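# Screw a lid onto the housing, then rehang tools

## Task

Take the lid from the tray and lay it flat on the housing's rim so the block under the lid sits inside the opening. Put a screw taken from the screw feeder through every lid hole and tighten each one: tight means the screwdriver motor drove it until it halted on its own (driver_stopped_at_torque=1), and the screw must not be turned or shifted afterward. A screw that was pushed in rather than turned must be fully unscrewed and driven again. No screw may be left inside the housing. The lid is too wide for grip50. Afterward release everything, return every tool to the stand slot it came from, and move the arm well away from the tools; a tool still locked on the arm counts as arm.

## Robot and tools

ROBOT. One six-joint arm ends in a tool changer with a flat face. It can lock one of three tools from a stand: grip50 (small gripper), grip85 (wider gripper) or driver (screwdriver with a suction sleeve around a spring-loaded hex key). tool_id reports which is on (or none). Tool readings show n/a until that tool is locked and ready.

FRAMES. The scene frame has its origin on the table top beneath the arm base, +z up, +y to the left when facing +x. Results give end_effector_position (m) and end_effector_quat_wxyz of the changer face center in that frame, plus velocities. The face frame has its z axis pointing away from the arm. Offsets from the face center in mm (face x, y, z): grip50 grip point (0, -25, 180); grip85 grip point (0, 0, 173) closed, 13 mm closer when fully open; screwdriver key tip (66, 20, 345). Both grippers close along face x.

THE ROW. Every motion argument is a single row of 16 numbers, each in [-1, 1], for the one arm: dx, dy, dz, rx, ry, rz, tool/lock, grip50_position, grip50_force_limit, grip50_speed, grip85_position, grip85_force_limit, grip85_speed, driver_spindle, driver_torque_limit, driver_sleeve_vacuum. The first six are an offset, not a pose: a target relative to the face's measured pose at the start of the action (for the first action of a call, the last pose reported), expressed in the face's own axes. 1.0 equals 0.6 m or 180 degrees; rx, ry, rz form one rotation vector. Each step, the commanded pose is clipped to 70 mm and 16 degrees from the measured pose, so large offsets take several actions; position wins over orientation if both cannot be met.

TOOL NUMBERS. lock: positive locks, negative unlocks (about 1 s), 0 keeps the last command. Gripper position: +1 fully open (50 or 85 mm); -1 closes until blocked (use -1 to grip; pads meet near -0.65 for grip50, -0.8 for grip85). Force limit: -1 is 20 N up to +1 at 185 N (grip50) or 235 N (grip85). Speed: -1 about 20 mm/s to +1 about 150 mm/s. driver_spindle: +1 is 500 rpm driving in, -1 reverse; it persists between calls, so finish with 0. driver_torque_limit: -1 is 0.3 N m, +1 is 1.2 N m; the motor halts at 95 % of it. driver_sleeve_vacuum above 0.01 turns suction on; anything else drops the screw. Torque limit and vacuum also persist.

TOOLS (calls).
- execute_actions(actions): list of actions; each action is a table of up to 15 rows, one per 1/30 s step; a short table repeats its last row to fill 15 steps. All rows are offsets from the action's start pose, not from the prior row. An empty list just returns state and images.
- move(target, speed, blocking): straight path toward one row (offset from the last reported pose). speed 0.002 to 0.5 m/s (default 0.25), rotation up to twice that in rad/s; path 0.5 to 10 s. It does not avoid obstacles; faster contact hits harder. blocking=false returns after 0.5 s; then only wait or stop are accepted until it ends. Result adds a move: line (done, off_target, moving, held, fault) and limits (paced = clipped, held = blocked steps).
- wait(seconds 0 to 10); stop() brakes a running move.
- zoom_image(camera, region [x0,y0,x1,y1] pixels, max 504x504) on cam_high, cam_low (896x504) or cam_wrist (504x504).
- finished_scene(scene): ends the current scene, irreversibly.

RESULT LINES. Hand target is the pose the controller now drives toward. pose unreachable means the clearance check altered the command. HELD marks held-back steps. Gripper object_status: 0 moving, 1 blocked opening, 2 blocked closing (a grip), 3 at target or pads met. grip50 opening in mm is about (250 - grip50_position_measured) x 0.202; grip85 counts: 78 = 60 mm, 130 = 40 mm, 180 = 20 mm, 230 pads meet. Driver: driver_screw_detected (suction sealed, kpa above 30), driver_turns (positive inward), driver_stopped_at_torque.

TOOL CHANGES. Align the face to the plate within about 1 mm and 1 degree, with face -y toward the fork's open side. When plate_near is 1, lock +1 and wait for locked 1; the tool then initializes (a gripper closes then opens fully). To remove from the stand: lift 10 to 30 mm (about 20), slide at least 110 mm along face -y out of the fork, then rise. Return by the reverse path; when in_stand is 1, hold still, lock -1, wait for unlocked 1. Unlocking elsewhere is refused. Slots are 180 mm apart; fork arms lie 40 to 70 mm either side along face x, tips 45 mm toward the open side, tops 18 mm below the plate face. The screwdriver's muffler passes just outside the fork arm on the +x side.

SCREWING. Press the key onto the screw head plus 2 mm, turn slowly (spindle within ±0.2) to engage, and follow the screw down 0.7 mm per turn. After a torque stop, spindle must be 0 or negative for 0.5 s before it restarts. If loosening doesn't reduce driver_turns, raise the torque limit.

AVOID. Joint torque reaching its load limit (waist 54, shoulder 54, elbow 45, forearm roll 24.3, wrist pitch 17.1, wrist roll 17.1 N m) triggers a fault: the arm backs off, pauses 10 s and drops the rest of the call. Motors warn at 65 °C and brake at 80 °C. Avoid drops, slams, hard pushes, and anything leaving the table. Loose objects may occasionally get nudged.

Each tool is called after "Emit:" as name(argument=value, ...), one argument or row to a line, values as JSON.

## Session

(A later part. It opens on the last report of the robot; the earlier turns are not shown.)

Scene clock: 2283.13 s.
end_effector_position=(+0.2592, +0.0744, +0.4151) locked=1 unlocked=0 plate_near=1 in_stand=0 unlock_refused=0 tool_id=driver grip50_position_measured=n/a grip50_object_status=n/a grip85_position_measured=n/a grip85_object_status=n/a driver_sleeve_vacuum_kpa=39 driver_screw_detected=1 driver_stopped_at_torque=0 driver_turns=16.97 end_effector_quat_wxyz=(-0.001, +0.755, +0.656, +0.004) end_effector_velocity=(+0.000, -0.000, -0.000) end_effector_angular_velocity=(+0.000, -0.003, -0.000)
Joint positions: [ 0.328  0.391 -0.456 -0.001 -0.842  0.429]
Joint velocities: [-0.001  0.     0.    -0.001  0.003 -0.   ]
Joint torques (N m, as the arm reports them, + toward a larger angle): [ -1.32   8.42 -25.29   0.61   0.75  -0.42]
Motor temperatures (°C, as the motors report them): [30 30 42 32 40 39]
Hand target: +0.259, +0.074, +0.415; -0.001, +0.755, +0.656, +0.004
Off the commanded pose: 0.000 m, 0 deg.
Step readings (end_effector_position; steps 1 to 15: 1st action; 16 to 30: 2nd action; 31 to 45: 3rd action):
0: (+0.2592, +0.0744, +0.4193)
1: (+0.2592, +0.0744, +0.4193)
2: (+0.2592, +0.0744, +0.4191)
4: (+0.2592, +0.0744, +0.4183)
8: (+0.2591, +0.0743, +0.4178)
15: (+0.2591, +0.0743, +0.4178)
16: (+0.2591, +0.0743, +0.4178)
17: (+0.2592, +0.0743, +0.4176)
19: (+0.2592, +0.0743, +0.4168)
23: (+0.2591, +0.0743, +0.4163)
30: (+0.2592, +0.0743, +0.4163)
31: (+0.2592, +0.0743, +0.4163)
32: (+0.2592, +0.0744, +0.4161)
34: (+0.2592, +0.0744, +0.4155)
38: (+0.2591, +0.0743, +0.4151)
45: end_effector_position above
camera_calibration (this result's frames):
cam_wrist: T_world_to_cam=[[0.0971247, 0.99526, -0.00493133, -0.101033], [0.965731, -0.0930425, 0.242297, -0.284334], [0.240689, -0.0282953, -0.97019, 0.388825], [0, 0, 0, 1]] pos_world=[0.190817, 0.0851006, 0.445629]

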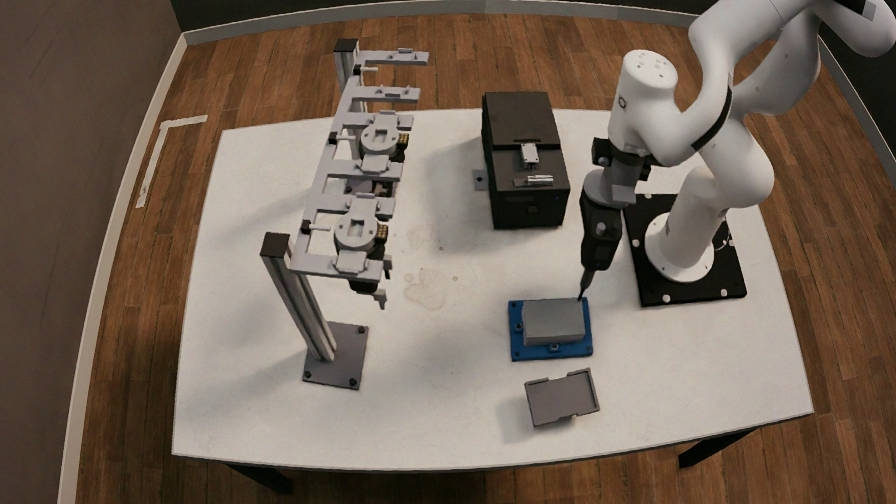

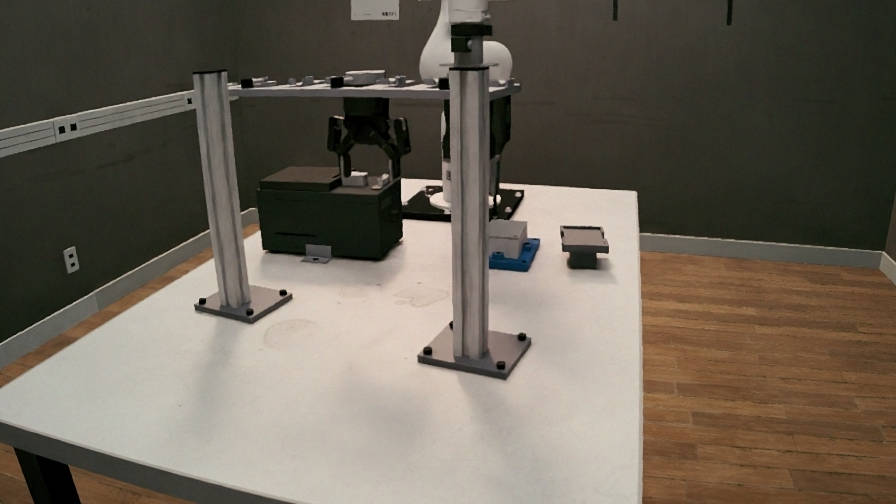

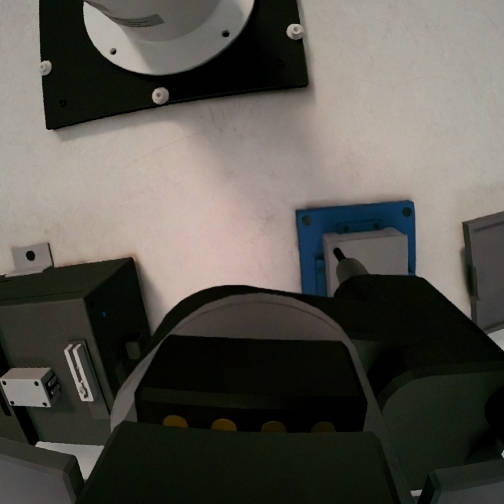

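Emit:
execute_actions(
  actions=[
    [[0,0,0.002,0,0,0,0,0,0,0,0,0,0,0,0,1]],
    [[0,0,0.0007,0,0,0,0,0,0,0,0,0,0,0.15,0,1]],
    [[0,0,0.0009,0,0,0,0,0,0,0,0,0,0,0.15,0,1]],
    [[0,0,0.0009,0,0,0,0,0,0,0,0,0,0,0.15,0,1]],
    [[0,0,0.0005,0,0,0,0,0,0,0,0,0,0,0,0,1]],
  ],
)

Scene clock: 2293.00 s.
end_effector_position=(+0.2592, +0.0744, +0.4121) locked=1 unlocked=0 plate_near=1 in_stand=0 unlock_refused=0 tool_id=driver grip50_position_measured=n/a grip50_object_status=n/a grip85_position_measured=n/a grip85_object_status=n/a driver_sleeve_vacuum_kpa=40 driver_screw_detected=1 driver_stopped_at_torque=0 driver_turns=18.82 end_effector_quat_wxyz=(-0.001, +0.755, +0.656, +0.004) end_effector_velocity=(-0.000, -0.000, +0.000) end_effector_angular_velocity=(-0.001, +0.002, -0.000)
Joint positions: [ 0.328  0.387 -0.451 -0.001 -0.834  0.429]
Joint velocities: [ 0.     0.001 -0.    -0.    -0.003  0.   ]
Joint torques (N m, as the arm reports them, + toward a larger angle): [ -1.4    7.72 -24.7    0.36   1.21  -0.22]
Motor temperatures (°C, as the motors report them): [30 30 42 32 40 39]
Hand target: +0.259, +0.074, +0.412; -0.001, +0.755, +0.656, +0.004
Off the commanded pose: 0.000 m, 0 deg.
Step readings (end_effector_position; steps 1 to 15: 1st action; 16 to 30: 2nd action; 31 to 45: 3rd action; 46 to 60: 4th action; 61 to 75: 5th action):
0: (+0.2592, +0.0744, +0.4151)
1: (+0.2592, +0.0744, +0.4151)
2: (+0.2592, +0.0744, +0.4149)
4: (+0.2592, +0.0744, +0.4144)
8: (+0.2592, +0.0744, +0.4141)
15: (+0.2592, +0.0744, +0.4140)
16: (+0.2592, +0.0744, +0.4139)
17: (+0.2592, +0.0744, +0.4139)
19: (+0.2592, +0.0744, +0.4137)
23: (+0.2592, +0.0743, +0.4135)
30: (+0.2592, +0.0743, +0.4135)
31: (+0.2592, +0.0744, +0.4135)
32: (+0.2592, +0.0744, +0.4134)
34: (+0.2592, +0.0744, +0.4132)
38: (+0.2592, +0.0744, +0.4130)
45: (+0.2592, +0.0744, +0.4130)
46: (+0.2592, +0.0744, +0.4130)
47: (+0.2592, +0.0744, +0.4129)
49: (+0.2592, +0.0744, +0.4126)
53: (+0.2592, +0.0744, +0.4125)
60: (+0.2592, +0.0744, +0.4124)
61: (+0.2592, +0.0744, +0.4124)
62: (+0.2592, +0.0744, +0.4124)
64: (+0.2592, +0.0744, +0.4122)
68: (+0.2592, +0.0744, +0.4122)
75: end_effector_position above
camera_calibration (this result's frames):
cam_wrist: T_world_to_cam=[[0.0971167, 0.99526, -0.00499061, -0.101027], [0.965759, -0.0930236, 0.24219, -0.283578], [0.240578, -0.0283404, -0.970216, 0.385994], [0, 0, 0, 1]] pos_world=[0.190818, 0.0851081, 0.442673]

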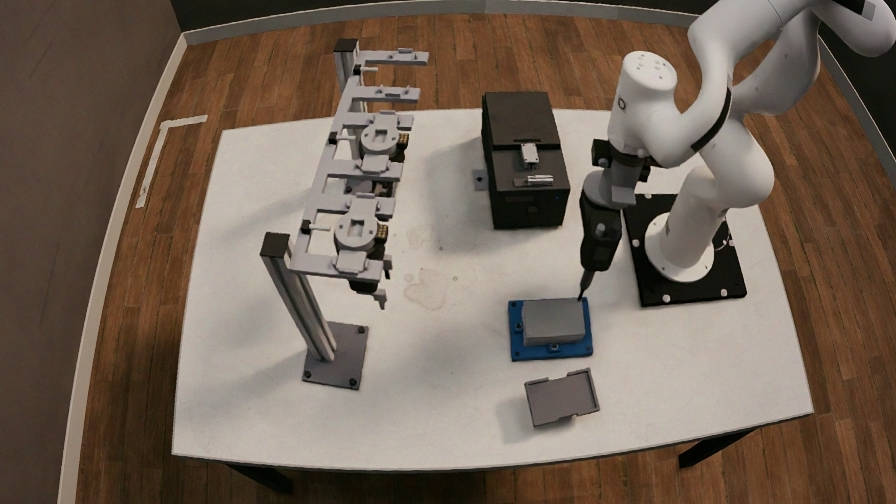

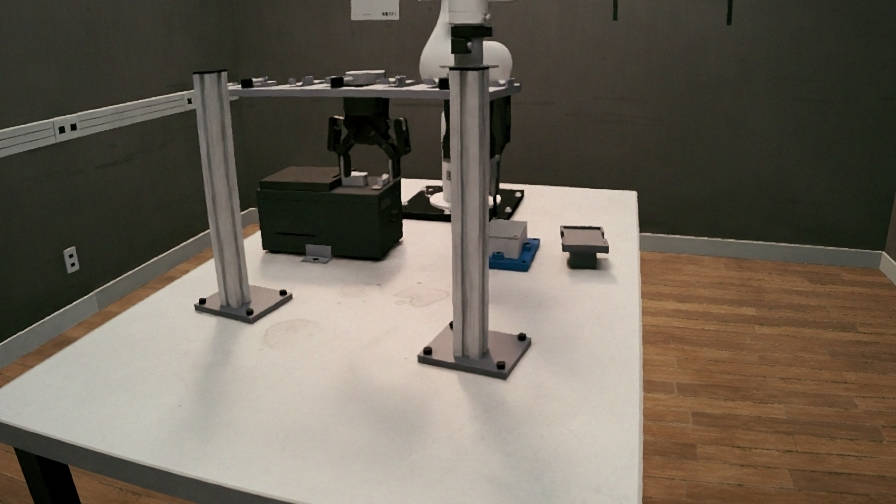

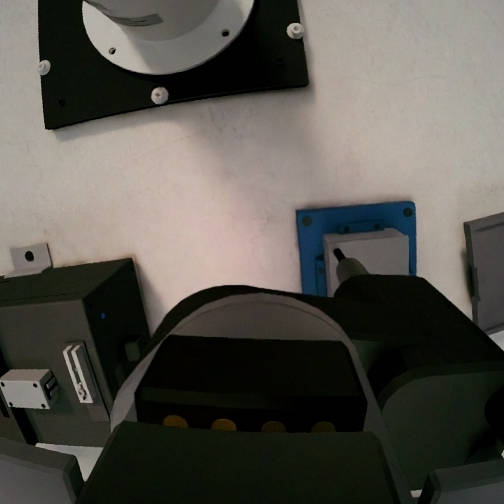

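Emit:
execute_actions(
  actions=[
    [[0,0,0.0006,0,0,0,0,0,0,0,0,0,0,0.2,0,1]],
    [[0,0,0.001,0,0,0,0,0,0,0,0,0,0,0.2,0,1]],
    [[0,0,0.001,0,0,0,0,0,0,0,0,0,0,0.2,0,1]],
    [[0,0,0.001,0,0,0,0,0,0,0,0,0,0,0.2,0,1]],
    [[0,0,0.001,0,0,0,0,0,0,0,0,0,0,0.2,0,1]],
    [[0,0,0.0005,0,0,0,0,0,0,0,0,0,0,0.2,0,1]],
    [[0,0,0,0,0,0,0,0,0,0,0,0,0,0,0,1]],
  ],
)

Scene clock: 2304.73 s.
end_effector_position=(+0.2592, +0.0744, +0.4091) locked=1 unlocked=0 plate_near=1 in_stand=0 unlock_refused=0 tool_id=driver grip50_position_measured=n/a grip50_object_status=n/a grip85_position_measured=n/a grip85_object_status=n/a driver_sleeve_vacuum_kpa=40 driver_screw_detected=1 driver_stopped_at_torque=1 driver_turns=23.47 end_effector_quat_wxyz=(-0.001, +0.755, +0.656, +0.004) end_effector_velocity=(-0.000, -0.000, +0.000) end_effector_angular_velocity=(-0.001, +0.002, -0.000)
Joint positions: [ 0.328  0.383 -0.447 -0.001 -0.825  0.429]
Joint velocities: [-0.001  0.     0.     0.    -0.003 -0.   ]
Joint torques (N m, as the arm reports them, + toward a larger angle): [ -1.93   7.25 -24.67   0.61   1.21  -0.24]
Motor temperatures (°C, as the motors report them): [30 30 42 32 40 39]
Hand target: +0.259, +0.074, +0.409; -0.001, +0.755, +0.656, +0.004
Off the commanded pose: 0.000 m, 0 deg.
Step readings (end_effector_position; steps 1 to 15: 1st action; 16 to 30: 2nd action; 31 to 45: 3rd action; 46 to 60: 4th action; 61 to 75: 5th action; 76 to 90: 6th action; 91 to 105: 7th action):
0: (+0.2592, +0.0744, +0.4121)
1: (+0.2592, +0.0744, +0.4121)
2: (+0.2592, +0.0744, +0.4121)
4: (+0.2592, +0.0744, +0.4119)
8: (+0.2592, +0.0744, +0.4118)
15: (+0.2592, +0.0744, +0.4118)
16: (+0.2592, +0.0744, +0.4118)
17: (+0.2592, +0.0744, +0.4117)
19: (+0.2592, +0.0744, +0.4114)
23: (+0.2592, +0.0744, +0.4112)
30: (+0.2592, +0.0744, +0.4112)
31: (+0.2592, +0.0744, +0.4112)
32: (+0.2592, +0.0744, +0.4111)
34: (+0.2592, +0.0744, +0.4108)
38: (+0.2592, +0.0744, +0.4106)
45: (+0.2592, +0.0744, +0.4106)
46: (+0.2592, +0.0744, +0.4106)
47: (+0.2592, +0.0744, +0.4105)
49: (+0.2592, +0.0744, +0.4102)
53: (+0.2592, +0.0744, +0.4100)
60: (+0.2592, +0.0744, +0.4100)
61: (+0.2592, +0.0744, +0.4100)
62: (+0.2592, +0.0744, +0.4099)
64: (+0.2592, +0.0744, +0.4096)
68: (+0.2592, +0.0744, +0.4094)
75: (+0.2592, +0.0744, +0.4094)
76: (+0.2592, +0.0744, +0.4094)
77: (+0.2592, +0.0744, +0.4093)
79: (+0.2592, +0.0744, +0.4092)
83: (+0.2592, +0.0744, +0.4091)
90: (+0.2592, +0.0744, +0.4091)
91: (+0.2592, +0.0744, +0.4091)
92: (+0.2592, +0.0744, +0.4091)
94: (+0.2592, +0.0744, +0.4091)
98: (+0.2592, +0.0744, +0.4091)
105: end_effector_position above
camera_calibration (this result's frames):
cam_wrist: T_world_to_cam=[[0.0973456, 0.995238, -0.00497636, -0.101121], [0.96574, -0.0932494, 0.242179, -0.282819], [0.240562, -0.028381, -0.970219, 0.383025], [0, 0, 0, 1]] pos_world=[0.190832, 0.085137, 0.439607]

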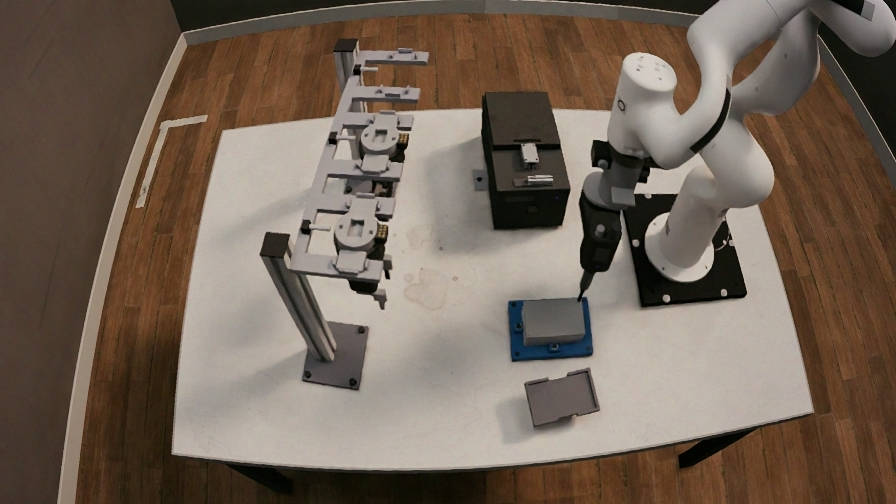

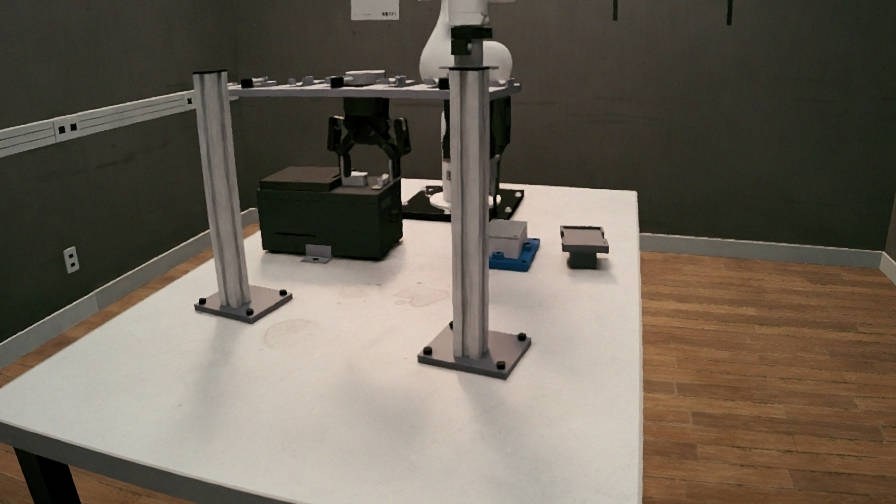

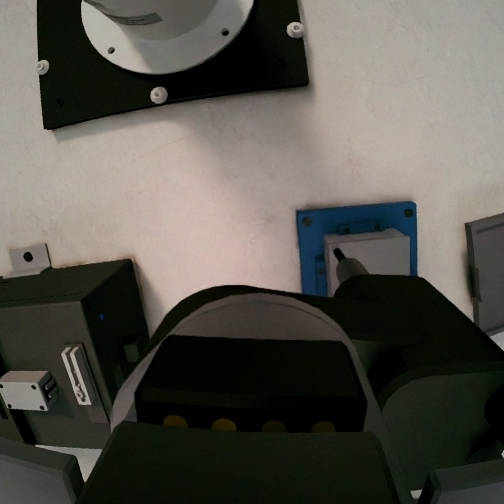

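Emit:
execute_actions(
  actions=[
    [[0,0,0,0,0,0,0,0,0,0,0,0,0,0,0,-1]],
    [[0,0,-0.012,0,0,0,0,0,0,0,0,0,0,0,0,-1]],
  ],
)

Emit:
move(
  target=[0,0,-0.215,0,0,0,0,0,0,0,0,0,0,0,0,-1],
  speed=0.15,
)

Emit:
zoom_image(
  camera="cam_wrist",
  region=[290, 180, 410, 300],
)

Scene clock: 2319.27 s.
end_effector_position=(+0.2591, +0.0743, +0.4162) locked=1 unlocked=0 plate_near=1 in_stand=0 unlock_refused=0 tool_id=driver grip50_position_measured=n/a grip50_object_status=n/a grip85_position_measured=n/a grip85_object_status=n/a driver_sleeve_vacuum_kpa=0 driver_screw_detected=0 driver_stopped_at_torque=1 driver_turns=23.47 end_effector_quat_wxyz=(-0.001, +0.755, +0.656, +0.004) end_effector_velocity=(+0.000, -0.000, +0.000) end_effector_angular_velocity=(+0.001, +0.000, +0.001)
Joint positions: [ 0.328  0.393 -0.457 -0.001 -0.846  0.429]
Joint velocities: [-0.     0.    -0.     0.001 -0.    -0.002]
Joint torques (N m, as the arm reports them, + toward a larger angle): [ -0.88   8.13 -25.72   0.58   0.71  -0.21]
Motor temperatures (°C, as the motors report them): [30 30 42 32 40 39]
Hand target: +0.259, +0.074, +0.416; -0.001, +0.755, +0.656, +0.004
Off the commanded pose: 0.000 m, 0 deg.
Step readings (end_effector_position; steps 1 to 15: 1st action; 16 to 30: 2nd action):
0: (+0.2592, +0.0744, +0.4091)
1: (+0.2592, +0.0744, +0.4091)
2: (+0.2592, +0.0744, +0.4091)
4: (+0.2592, +0.0744, +0.4091)
8: (+0.2592, +0.0744, +0.4091)
15: (+0.2592, +0.0744, +0.4091)
16: (+0.2592, +0.0744, +0.4091)
17: (+0.2591, +0.0743, +0.4098)
19: (+0.2592, +0.0744, +0.4134)
23: (+0.2592, +0.0744, +0.4160)
30: end_effector_position above
camera_calibration (this result's frames):
cam_wrist: T_world_to_cam=[[0.0973177, 0.995241, -0.00502772, -0.101006], [0.965786, -0.0932149, 0.24201, -0.284417], [0.240389, -0.0284075, -0.970261, 0.390006], [0, 0, 0, 1]] pos_world=[0.190763, 0.0850925, 0.446732]

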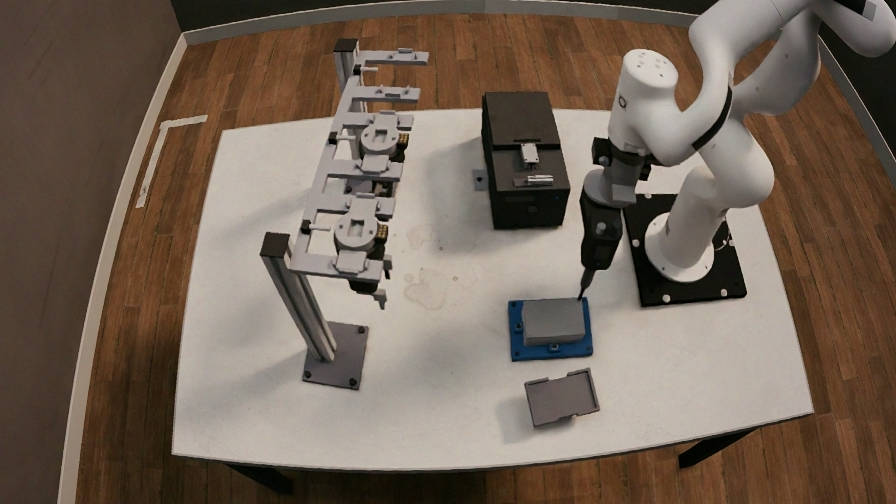

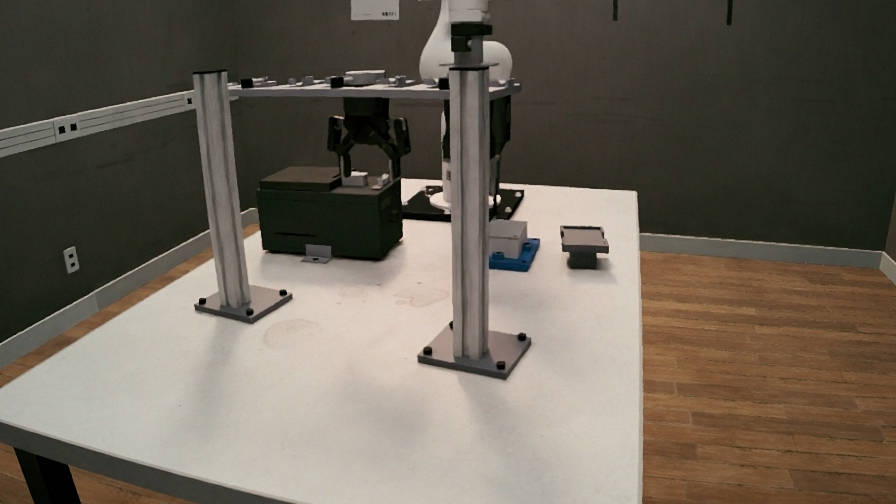

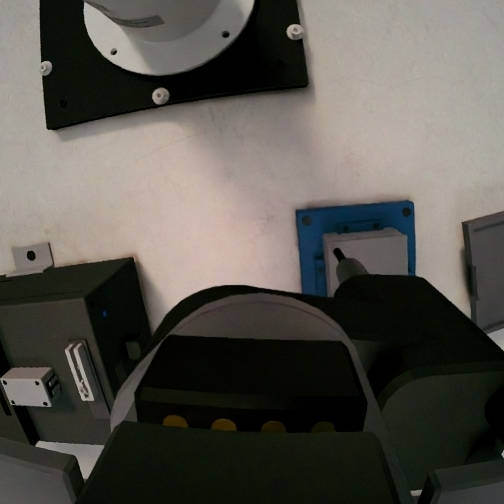

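Scene clock: 2320.53 s.
end_effector_position=(+0.2584, +0.0737, +0.5448) locked=1 unlocked=0 plate_near=1 in_stand=0 unlock_refused=0 tool_id=driver grip50_position_measured=n/a grip50_object_status=n/a grip85_position_measured=n/a grip85_object_status=n/a driver_sleeve_vacuum_kpa=0 driver_screw_detected=0 driver_stopped_at_torque=1 driver_turns=23.47 end_effector_quat_wxyz=(-0.001, +0.755, +0.656, +0.004) end_effector_velocity=(+0.000, +0.000, +0.002) end_effector_angular_velocity=(+0.000, -0.002, +0.001)
Joint positions: [ 0.329  0.484 -0.693 -0.001 -1.174  0.429]
Joint velocities: [ 0.001  0.    -0.004 -0.    -0.003  0.   ]
Joint torques (N m, as the arm reports them, + toward a larger angle): [ -1.12   6.15 -27.23   0.73   0.78  -0.21]
Motor temperatures (°C, as the motors report them): [30 30 42 32 40 39]
Hand target: +0.258, +0.074, +0.545; -0.001, +0.755, +0.656, +0.004
Off the commanded pose: 0.000 m, 0 deg.
move: done
camera_calibration (this result's frames):
cam_wrist: T_world_to_cam=[[0.0968314, 0.995288, -0.00505283, -0.0995398], [0.966021, -0.0927593, 0.241245, -0.314587], [0.23964, -0.0282413, -0.970451, 0.515228], [0, 0, 0, 1]] pos_world=[0.190067, 0.0844406, 0.575393]

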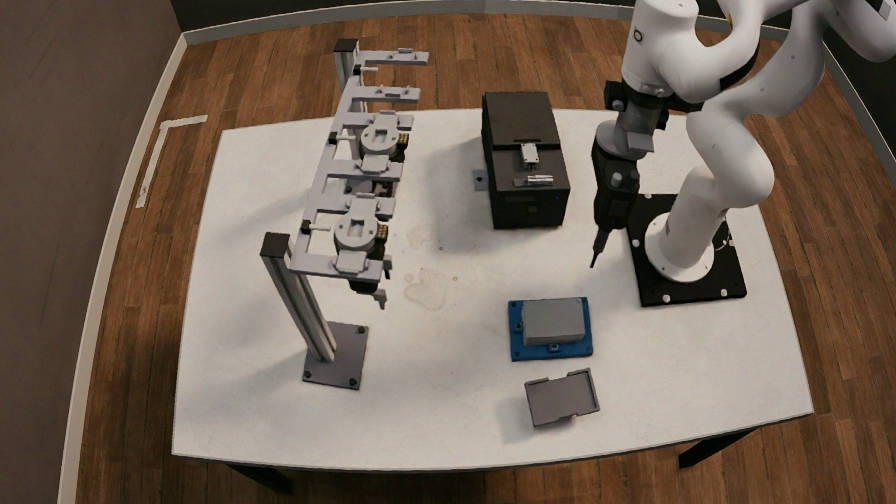

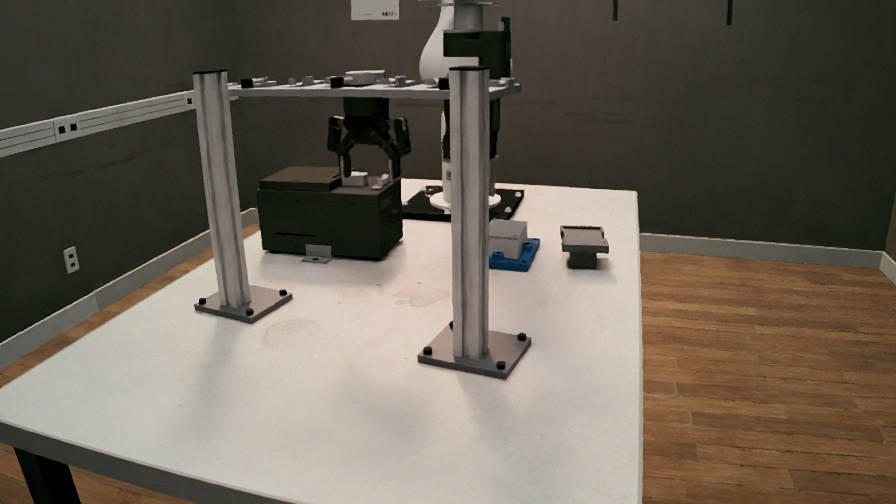

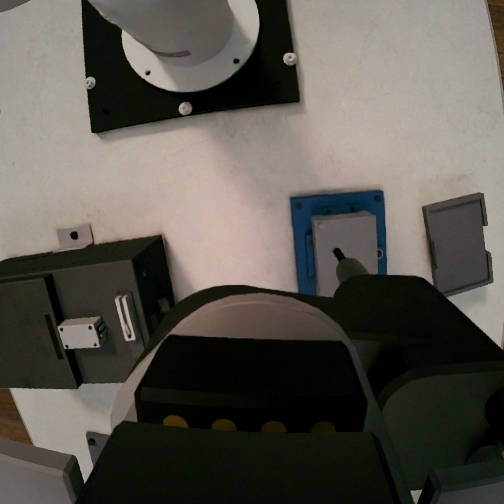

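Region (290, 180, 410, 300) of cam_wrist's 504x504 image, scaled by 4.200, with more detail than that image has.

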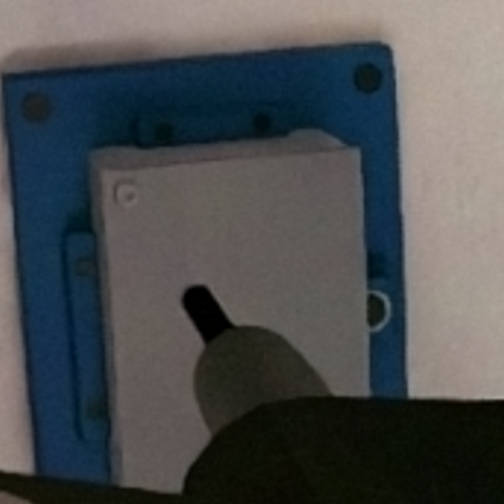

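Emit:
move(
  target=[-0.338,0.442,0,0,0,0,0,0,0,0,0,0,0,0,0,-1],
  speed=0.2,
)

Scene clock: 2331.47 s.
end_effector_position=(+0.4922, -0.1644, +0.5447) locked=1 unlocked=0 plate_near=1 in_stand=0 unlock_refused=0 tool_id=driver grip50_position_measured=n/a grip50_object_status=n/a grip85_position_measured=n/a grip85_object_status=n/a driver_sleeve_vacuum_kpa=0 driver_screw_detected=0 driver_stopped_at_torque=1 driver_turns=23.47 end_effector_quat_wxyz=(-0.001, +0.755, +0.656, +0.004) end_effector_velocity=(+0.001, -0.001, +0.000) end_effector_angular_velocity=(-0.001, -0.001, +0.000)
Joint positions: [-0.277 -0.181 -1.276  0.001 -1.091 -0.177]
Joint velocities: [-0.001 -0.003 -0.004 -0.     0.    -0.001]
Joint torques (N m, as the arm reports them, + toward a larger angle): [ -1.04  45.41 -26.48   1.45   0.32  -0.2 ]
Motor temperatures (°C, as the motors report them): [30 30 42 32 40 39]
Hand target: +0.492, -0.165, +0.545; -0.000, +0.755, +0.656, +0.004
Off the commanded pose: 0.001 m, 0 deg.
move: done
camera_calibration (this result's frames):
cam_wrist: T_world_to_cam=[[0.096756, 0.995292, -0.00572482, 0.115187], [0.965915, -0.0925096, 0.241765, -0.56267], [0.240097, -0.0289219, -0.970318, 0.452031], [0, 0, 0, 1]] pos_world=[0.423815, -0.153624, 0.575307]

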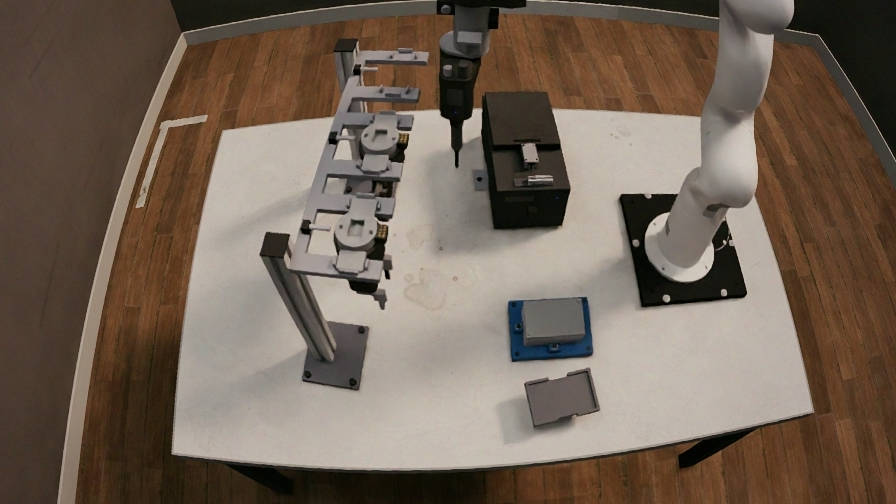

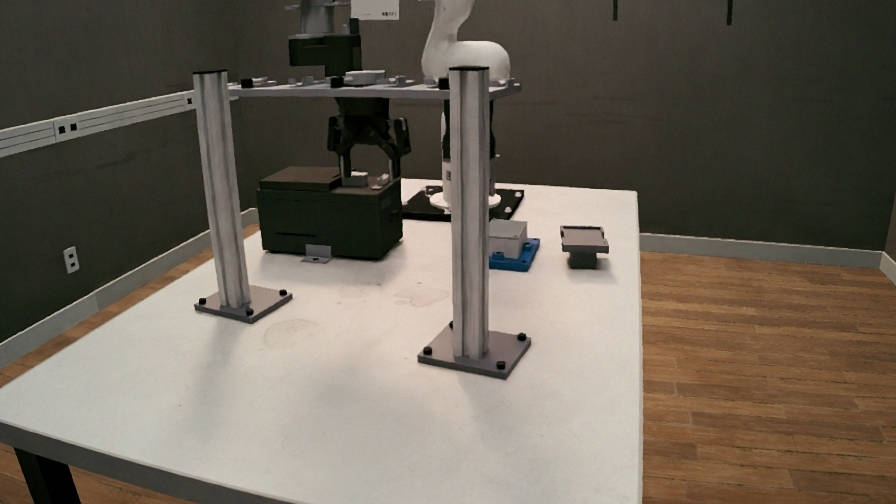

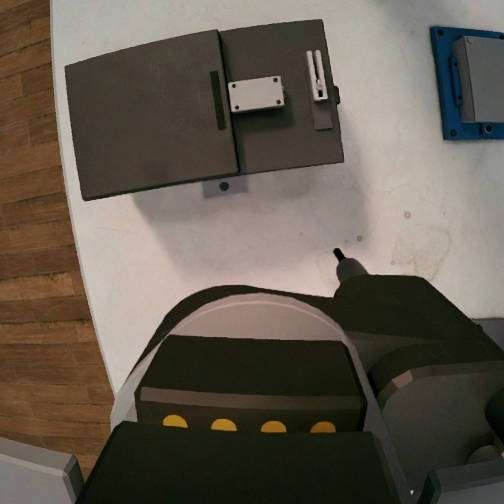

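Emit:
move(
  target=[0.0002,0.0007,0.1888,0,0,0,0,0,0,0,0,0,0,0,0,-1],
  speed=0.12,
)

Scene clock: 2339.97 s.
end_effector_position=(+0.4931, -0.1639, +0.4319) locked=1 unlocked=0 plate_near=1 in_stand=0 unlock_refused=0 tool_id=driver grip50_position_measured=n/a grip50_object_status=n/a grip85_position_measured=n/a grip85_object_status=n/a driver_sleeve_vacuum_kpa=0 driver_screw_detected=0 driver_stopped_at_torque=1 driver_turns=23.47 end_effector_quat_wxyz=(-0.000, +0.755, +0.656, +0.004) end_effector_velocity=(-0.001, -0.000, -0.002) end_effector_angular_velocity=(+0.001, +0.003, -0.000)
Joint positions: [-0.277 -0.257 -1.108  0.001 -0.845 -0.177]
Joint velocities: [-0.001 -0.001  0.003  0.     0.001 -0.   ]
Joint torques (N m, as the arm reports them, + toward a larger angle): [ -1.26  48.26 -25.32   0.68   0.24  -0.32]
Motor temperatures (°C, as the motors report them): [30 30 42 32 40 39]
Hand target: +0.493, -0.164, +0.431; -0.000, +0.755, +0.656, +0.004
Off the commanded pose: 0.000 m, 0 deg.
move: done
camera_calibration (this result's frames):
cam_wrist: T_world_to_cam=[[0.0971265, 0.995253, -0.00610678, 0.113918], [0.96572, -0.0927567, 0.242448, -0.536512], [0.240731, -0.0294456, -0.970145, 0.341815], [0, 0, 0, 1]] pos_world=[0.424771, -0.153078, 0.462382]

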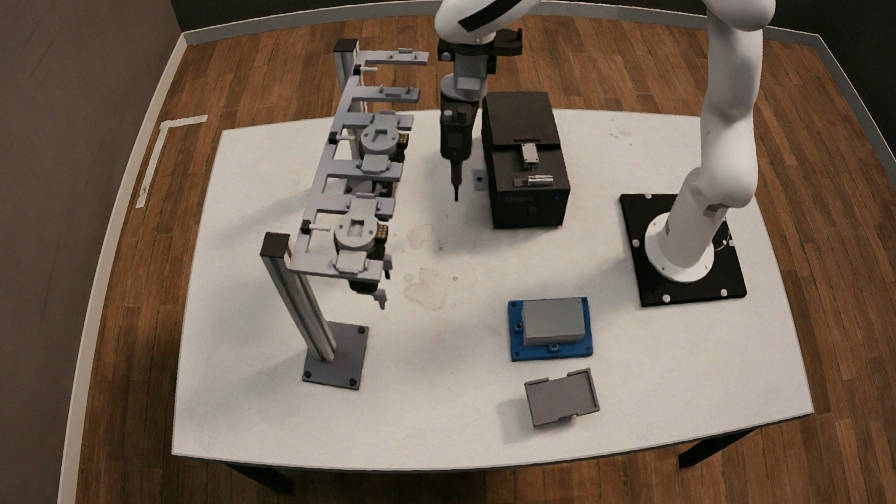

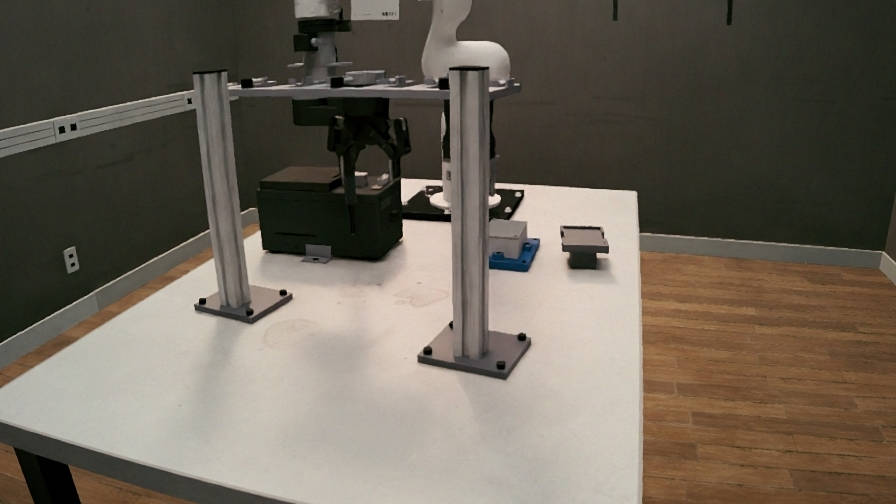

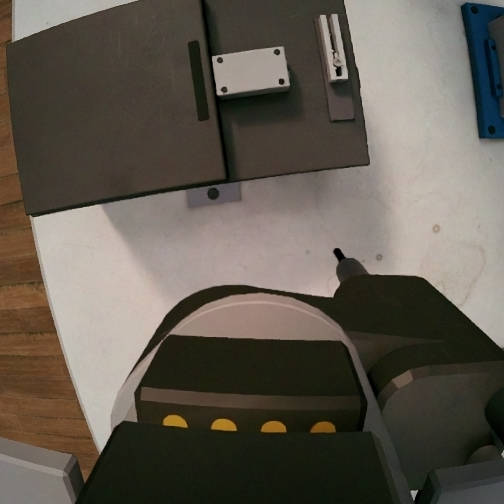

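Emit:
move(
  target=[-0.0007,0.2183,0,0,0,0,0,0,0,0,0,0,0,0,0,-1],
  speed=0.04,
)

Scene clock: 2350.10 s.
end_effector_position=(+0.6226, -0.1827, +0.4324) locked=1 unlocked=0 plate_near=1 in_stand=0 unlock_refused=0 tool_id=driver grip50_position_measured=n/a grip50_object_status=n/a grip85_position_measured=n/a grip85_object_status=n/a driver_sleeve_vacuum_kpa=0 driver_screw_detected=0 driver_stopped_at_torque=1 driver_turns=23.47 end_effector_quat_wxyz=(-0.000, +0.755, +0.656, +0.004) end_effector_velocity=(+0.000, -0.000, -0.000) end_effector_angular_velocity=(-0.001, +0.000, +0.000)
Joint positions: [-0.242 -0.574 -1.542  0.001 -0.963 -0.143]
Joint velocities: [-0.    -0.002 -0.002 -0.001 -0.001  0.   ]
Joint torques (N m, as the arm reports them, + toward a larger angle): [ -0.72  68.55 -26.22   0.83   0.29  -0.24]
Motor temperatures (°C, as the motors report them): [30 31 42 32 40 39]
Hand target: +0.623, -0.183, +0.432; -0.000, +0.755, +0.656, +0.004
Off the commanded pose: 0.000 m, 0 deg.
move: done
camera_calibration (this result's frames):
cam_wrist: T_world_to_cam=[[0.0969597, 0.995271, -0.00590339, 0.120136], [0.965776, -0.0926493, 0.242267, -0.66338], [0.240574, -0.0291915, -0.970192, 0.310717], [0, 0, 0, 1]] pos_world=[0.554277, -0.171959, 0.462879]

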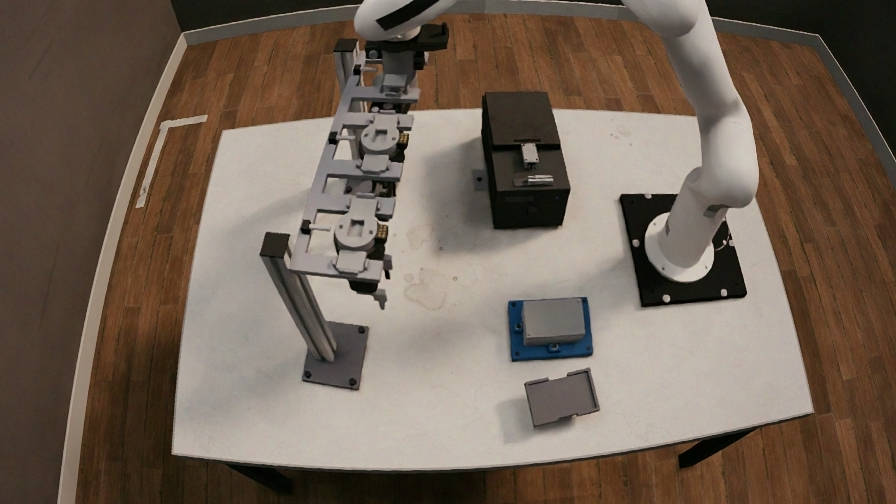

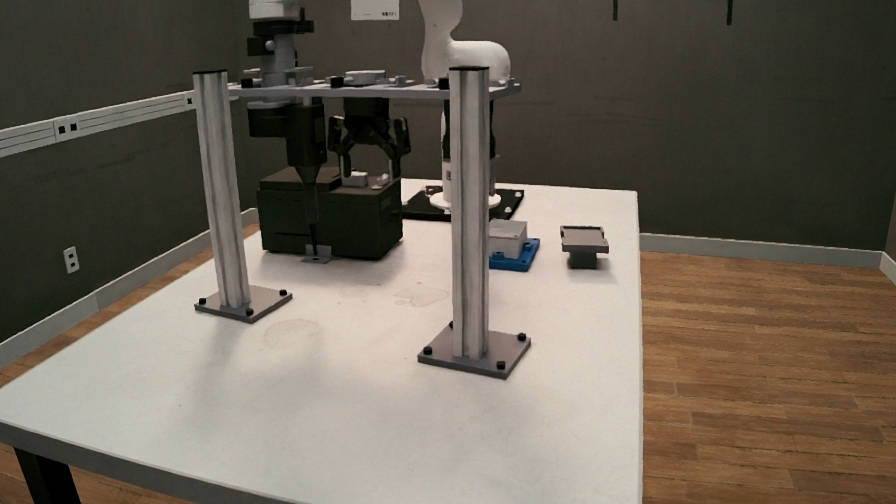

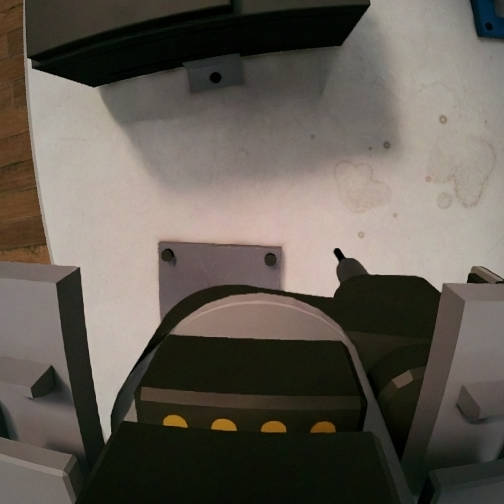

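Emit:
execute_actions(
  actions=[
    [[0,0,0.015,0,0,0,0,0,0,0,0,0,0,0,0,-1]],
    [[0,0,0.01,0,0,0,0,0,0,0,0,0,0,0,0,-1]],
    [[0,0,0.005,0,0,0,0,0,0,0,0,0,0,0,0,-1]],
    [[0,0,0.003,0,0,0,0,0,0,0,0,0,0,0,0,-1]],
  ],
)

Scene clock: 2356.70 s.
end_effector_position=(+0.6233, -0.1828, +0.4131) locked=1 unlocked=0 plate_near=1 in_stand=1 unlock_refused=0 tool_id=driver grip50_position_measured=n/a grip50_object_status=n/a grip85_position_measured=n/a grip85_object_status=n/a driver_sleeve_vacuum_kpa=0 driver_screw_detected=0 driver_stopped_at_torque=1 driver_turns=23.47 end_effector_quat_wxyz=(+0.001, +0.755, +0.656, +0.005) end_effector_velocity=(+0.000, -0.000, -0.000) end_effector_angular_velocity=(-0.001, -0.001, -0.000)
Joint positions: [-0.242 -0.589 -1.52   0.001 -0.923 -0.142]
Joint velocities: [-0.    -0.001  0.    -0.     0.001 -0.   ]
Joint torques (N m, as the arm reports them, + toward a larger angle): [ -2.22  66.94 -20.65  -0.21  -3.41  -1.57]
Motor temperatures (°C, as the motors report them): [30 31 42 32 40 39]
Hand target: +0.623, -0.183, +0.413; +0.001, +0.755, +0.656, +0.005
Off the commanded pose: 0.000 m, 0 deg.
Step readings (end_effector_position; steps 1 to 15: 1st action; 16 to 30: 2nd action; 31 to 45: 3rd action; 46 to 60: 4th action):
0: (+0.6227, -0.1827, +0.4324)
1: (+0.6227, -0.1827, +0.4323)
2: (+0.6228, -0.1828, +0.4316)
4: (+0.6229, -0.1828, +0.4272)
8: (+0.6224, -0.1826, +0.4231)
15: (+0.6227, -0.1827, +0.4235)
16: (+0.6227, -0.1827, +0.4234)
17: (+0.6228, -0.1827, +0.4228)
19: (+0.6228, -0.1827, +0.4199)
23: (+0.6230, -0.1827, +0.4179)
30: (+0.6229, -0.1827, +0.4178)
31: (+0.6229, -0.1827, +0.4178)
32: (+0.6230, -0.1827, +0.4175)
34: (+0.6234, -0.1828, +0.4164)
38: (+0.6233, -0.1828, +0.4148)
45: (+0.6233, -0.1828, +0.4148)
46: (+0.6233, -0.1828, +0.4148)
47: (+0.6233, -0.1828, +0.4147)
49: (+0.6233, -0.1828, +0.4139)
53: (+0.6233, -0.1828, +0.4132)
60: end_effector_position above
camera_calibration (this result's frames):
cam_wrist: T_world_to_cam=[[0.0977894, 0.995187, -0.00638859, 0.119663], [0.964951, -0.0932436, 0.245308, -0.660219], [0.243531, -0.0301532, -0.969424, 0.28952], [0, 0, 0, 1]] pos_world=[0.55487, -0.171918, 0.443388]

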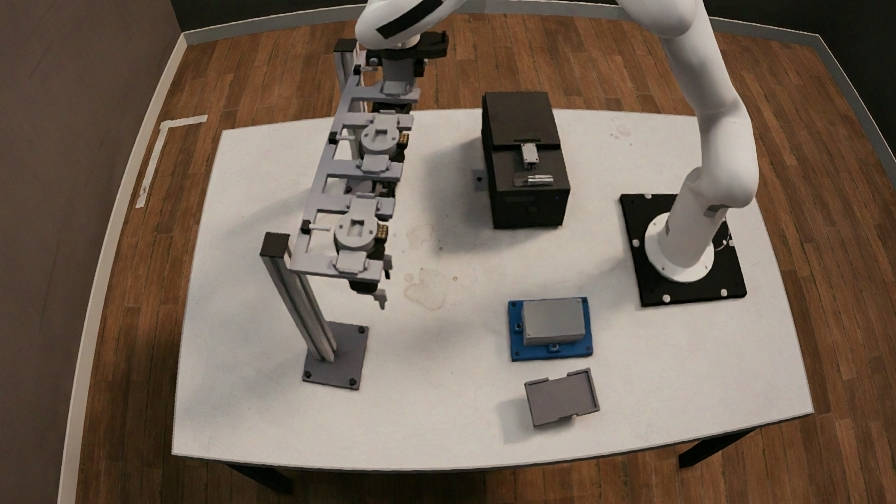

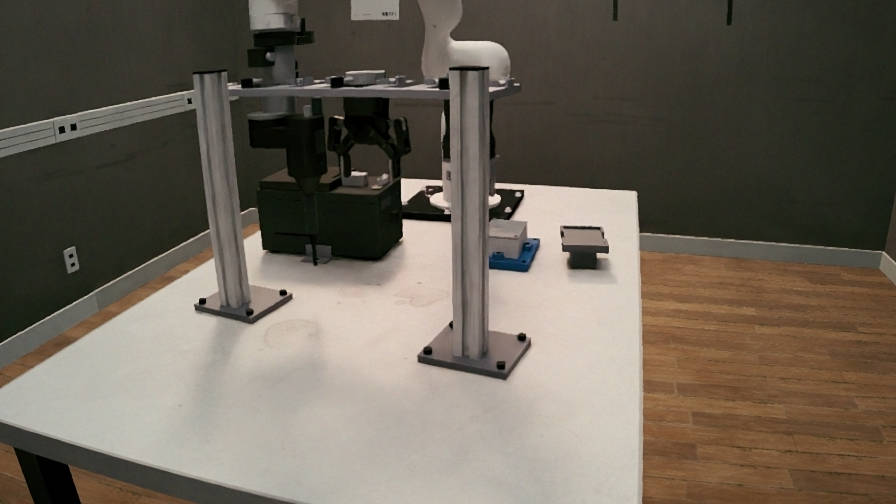

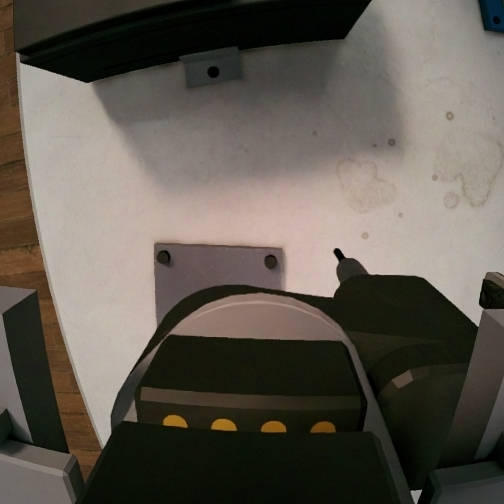

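Emit:
execute_actions(
  actions=[
    [[0,-0.001,0.0015,0,0,0,0,0,0,0,0,0,0,0,0,-1]],
    [[0,0,0,0,0,0,-1,0,0,0,0,0,0,0,0,-1]],
    [[0,0,0,0,0,0,-1,0,0,0,0,0,0,0,0,-1]],
    [[0,0,0,0,0,0,-1,0,0,0,0,0,0,0,0,-1]],
  ],
)

Scene clock: 2364.47 s.
end_effector_position=(+0.6224, -0.1827, +0.4124) locked=0 unlocked=1 plate_near=1 in_stand=1 unlock_refused=0 tool_id=none grip50_position_measured=n/a grip50_object_status=n/a grip85_position_measured=n/a grip85_object_status=n/a driver_sleeve_vacuum_kpa=n/a driver_screw_detected=n/a driver_stopped_at_torque=n/a driver_turns=n/a end_effector_quat_wxyz=(+0.001, +0.756, +0.655, +0.005) end_effector_velocity=(-0.000, -0.001, -0.000) end_effector_angular_velocity=(+0.000, +0.001, -0.000)
Joint positions: [-0.242 -0.588 -1.516  0.001 -0.921 -0.141]
Joint velocities: [-0.001  0.     0.    -0.    -0.001 -0.001]
Joint torques (N m, as the arm reports them, + toward a larger angle): [ -0.28  47.52 -13.77   0.02  -2.66  -0.88]
Motor temperatures (°C, as the motors report them): [30 31 42 32 40 39]
Hand target: +0.622, -0.183, +0.412; +0.001, +0.756, +0.655, +0.005
Off the commanded pose: 0.000 m, 0 deg.
Step readings (end_effector_position; steps 1 to 15: 1st action; 16 to 30: 2nd action; 31 to 45: 3rd action; 46 to 60: 4th action):
0: (+0.6233, -0.1828, +0.4130)
1: (+0.6233, -0.1828, +0.4130)
2: (+0.6232, -0.1828, +0.4129)
4: (+0.6232, -0.1828, +0.4126)
8: (+0.6231, -0.1828, +0.4124)
15: (+0.6230, -0.1828, +0.4124)
16: (+0.6228, -0.1827, +0.4118)
17: (+0.6228, -0.1827, +0.4118)
19: (+0.6229, -0.1827, +0.4118)
23: (+0.6227, -0.1827, +0.4119)
30: (+0.6225, -0.1827, +0.4124)
31: (+0.6225, -0.1827, +0.4124)
32: (+0.6225, -0.1827, +0.4124)
34: (+0.6224, -0.1827, +0.4124)
38: (+0.6224, -0.1827, +0.4124)
45: (+0.6224, -0.1827, +0.4124)
46: (+0.6224, -0.1827, +0.4124)
47: (+0.6224, -0.1827, +0.4124)
49: (+0.6224, -0.1827, +0.4124)
53: (+0.6224, -0.1827, +0.4124)
60: end_effector_position above
camera_calibration (this result's frames):
cam_wrist: T_world_to_cam=[[0.0992452, 0.995044, -0.0062289, 0.118712], [0.965071, -0.0947266, 0.244265, -0.659126], [0.242464, -0.0302534, -0.969689, 0.289805], [0, 0, 0, 1]] pos_world=[0.554055, -0.171793, 0.442761]

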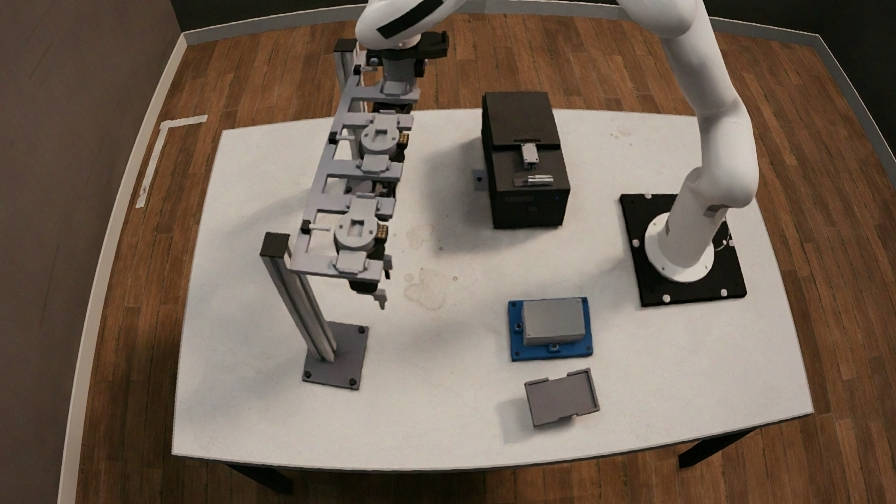

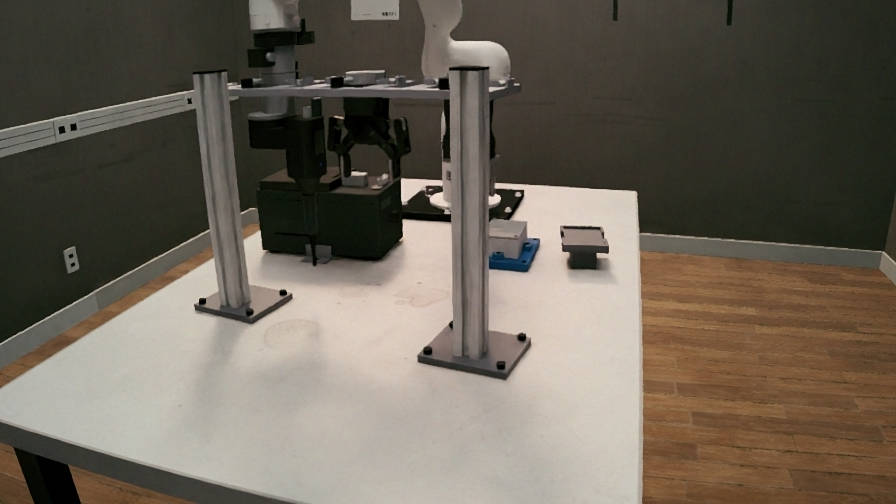

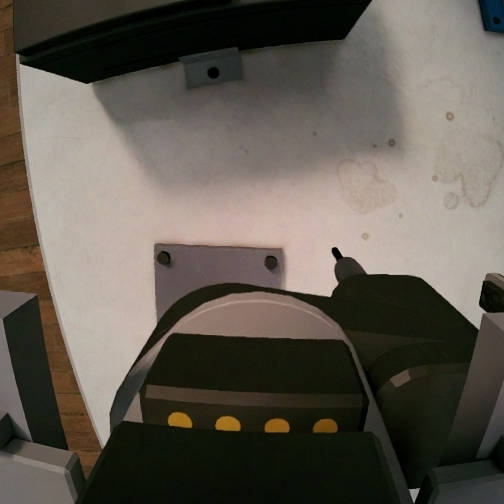

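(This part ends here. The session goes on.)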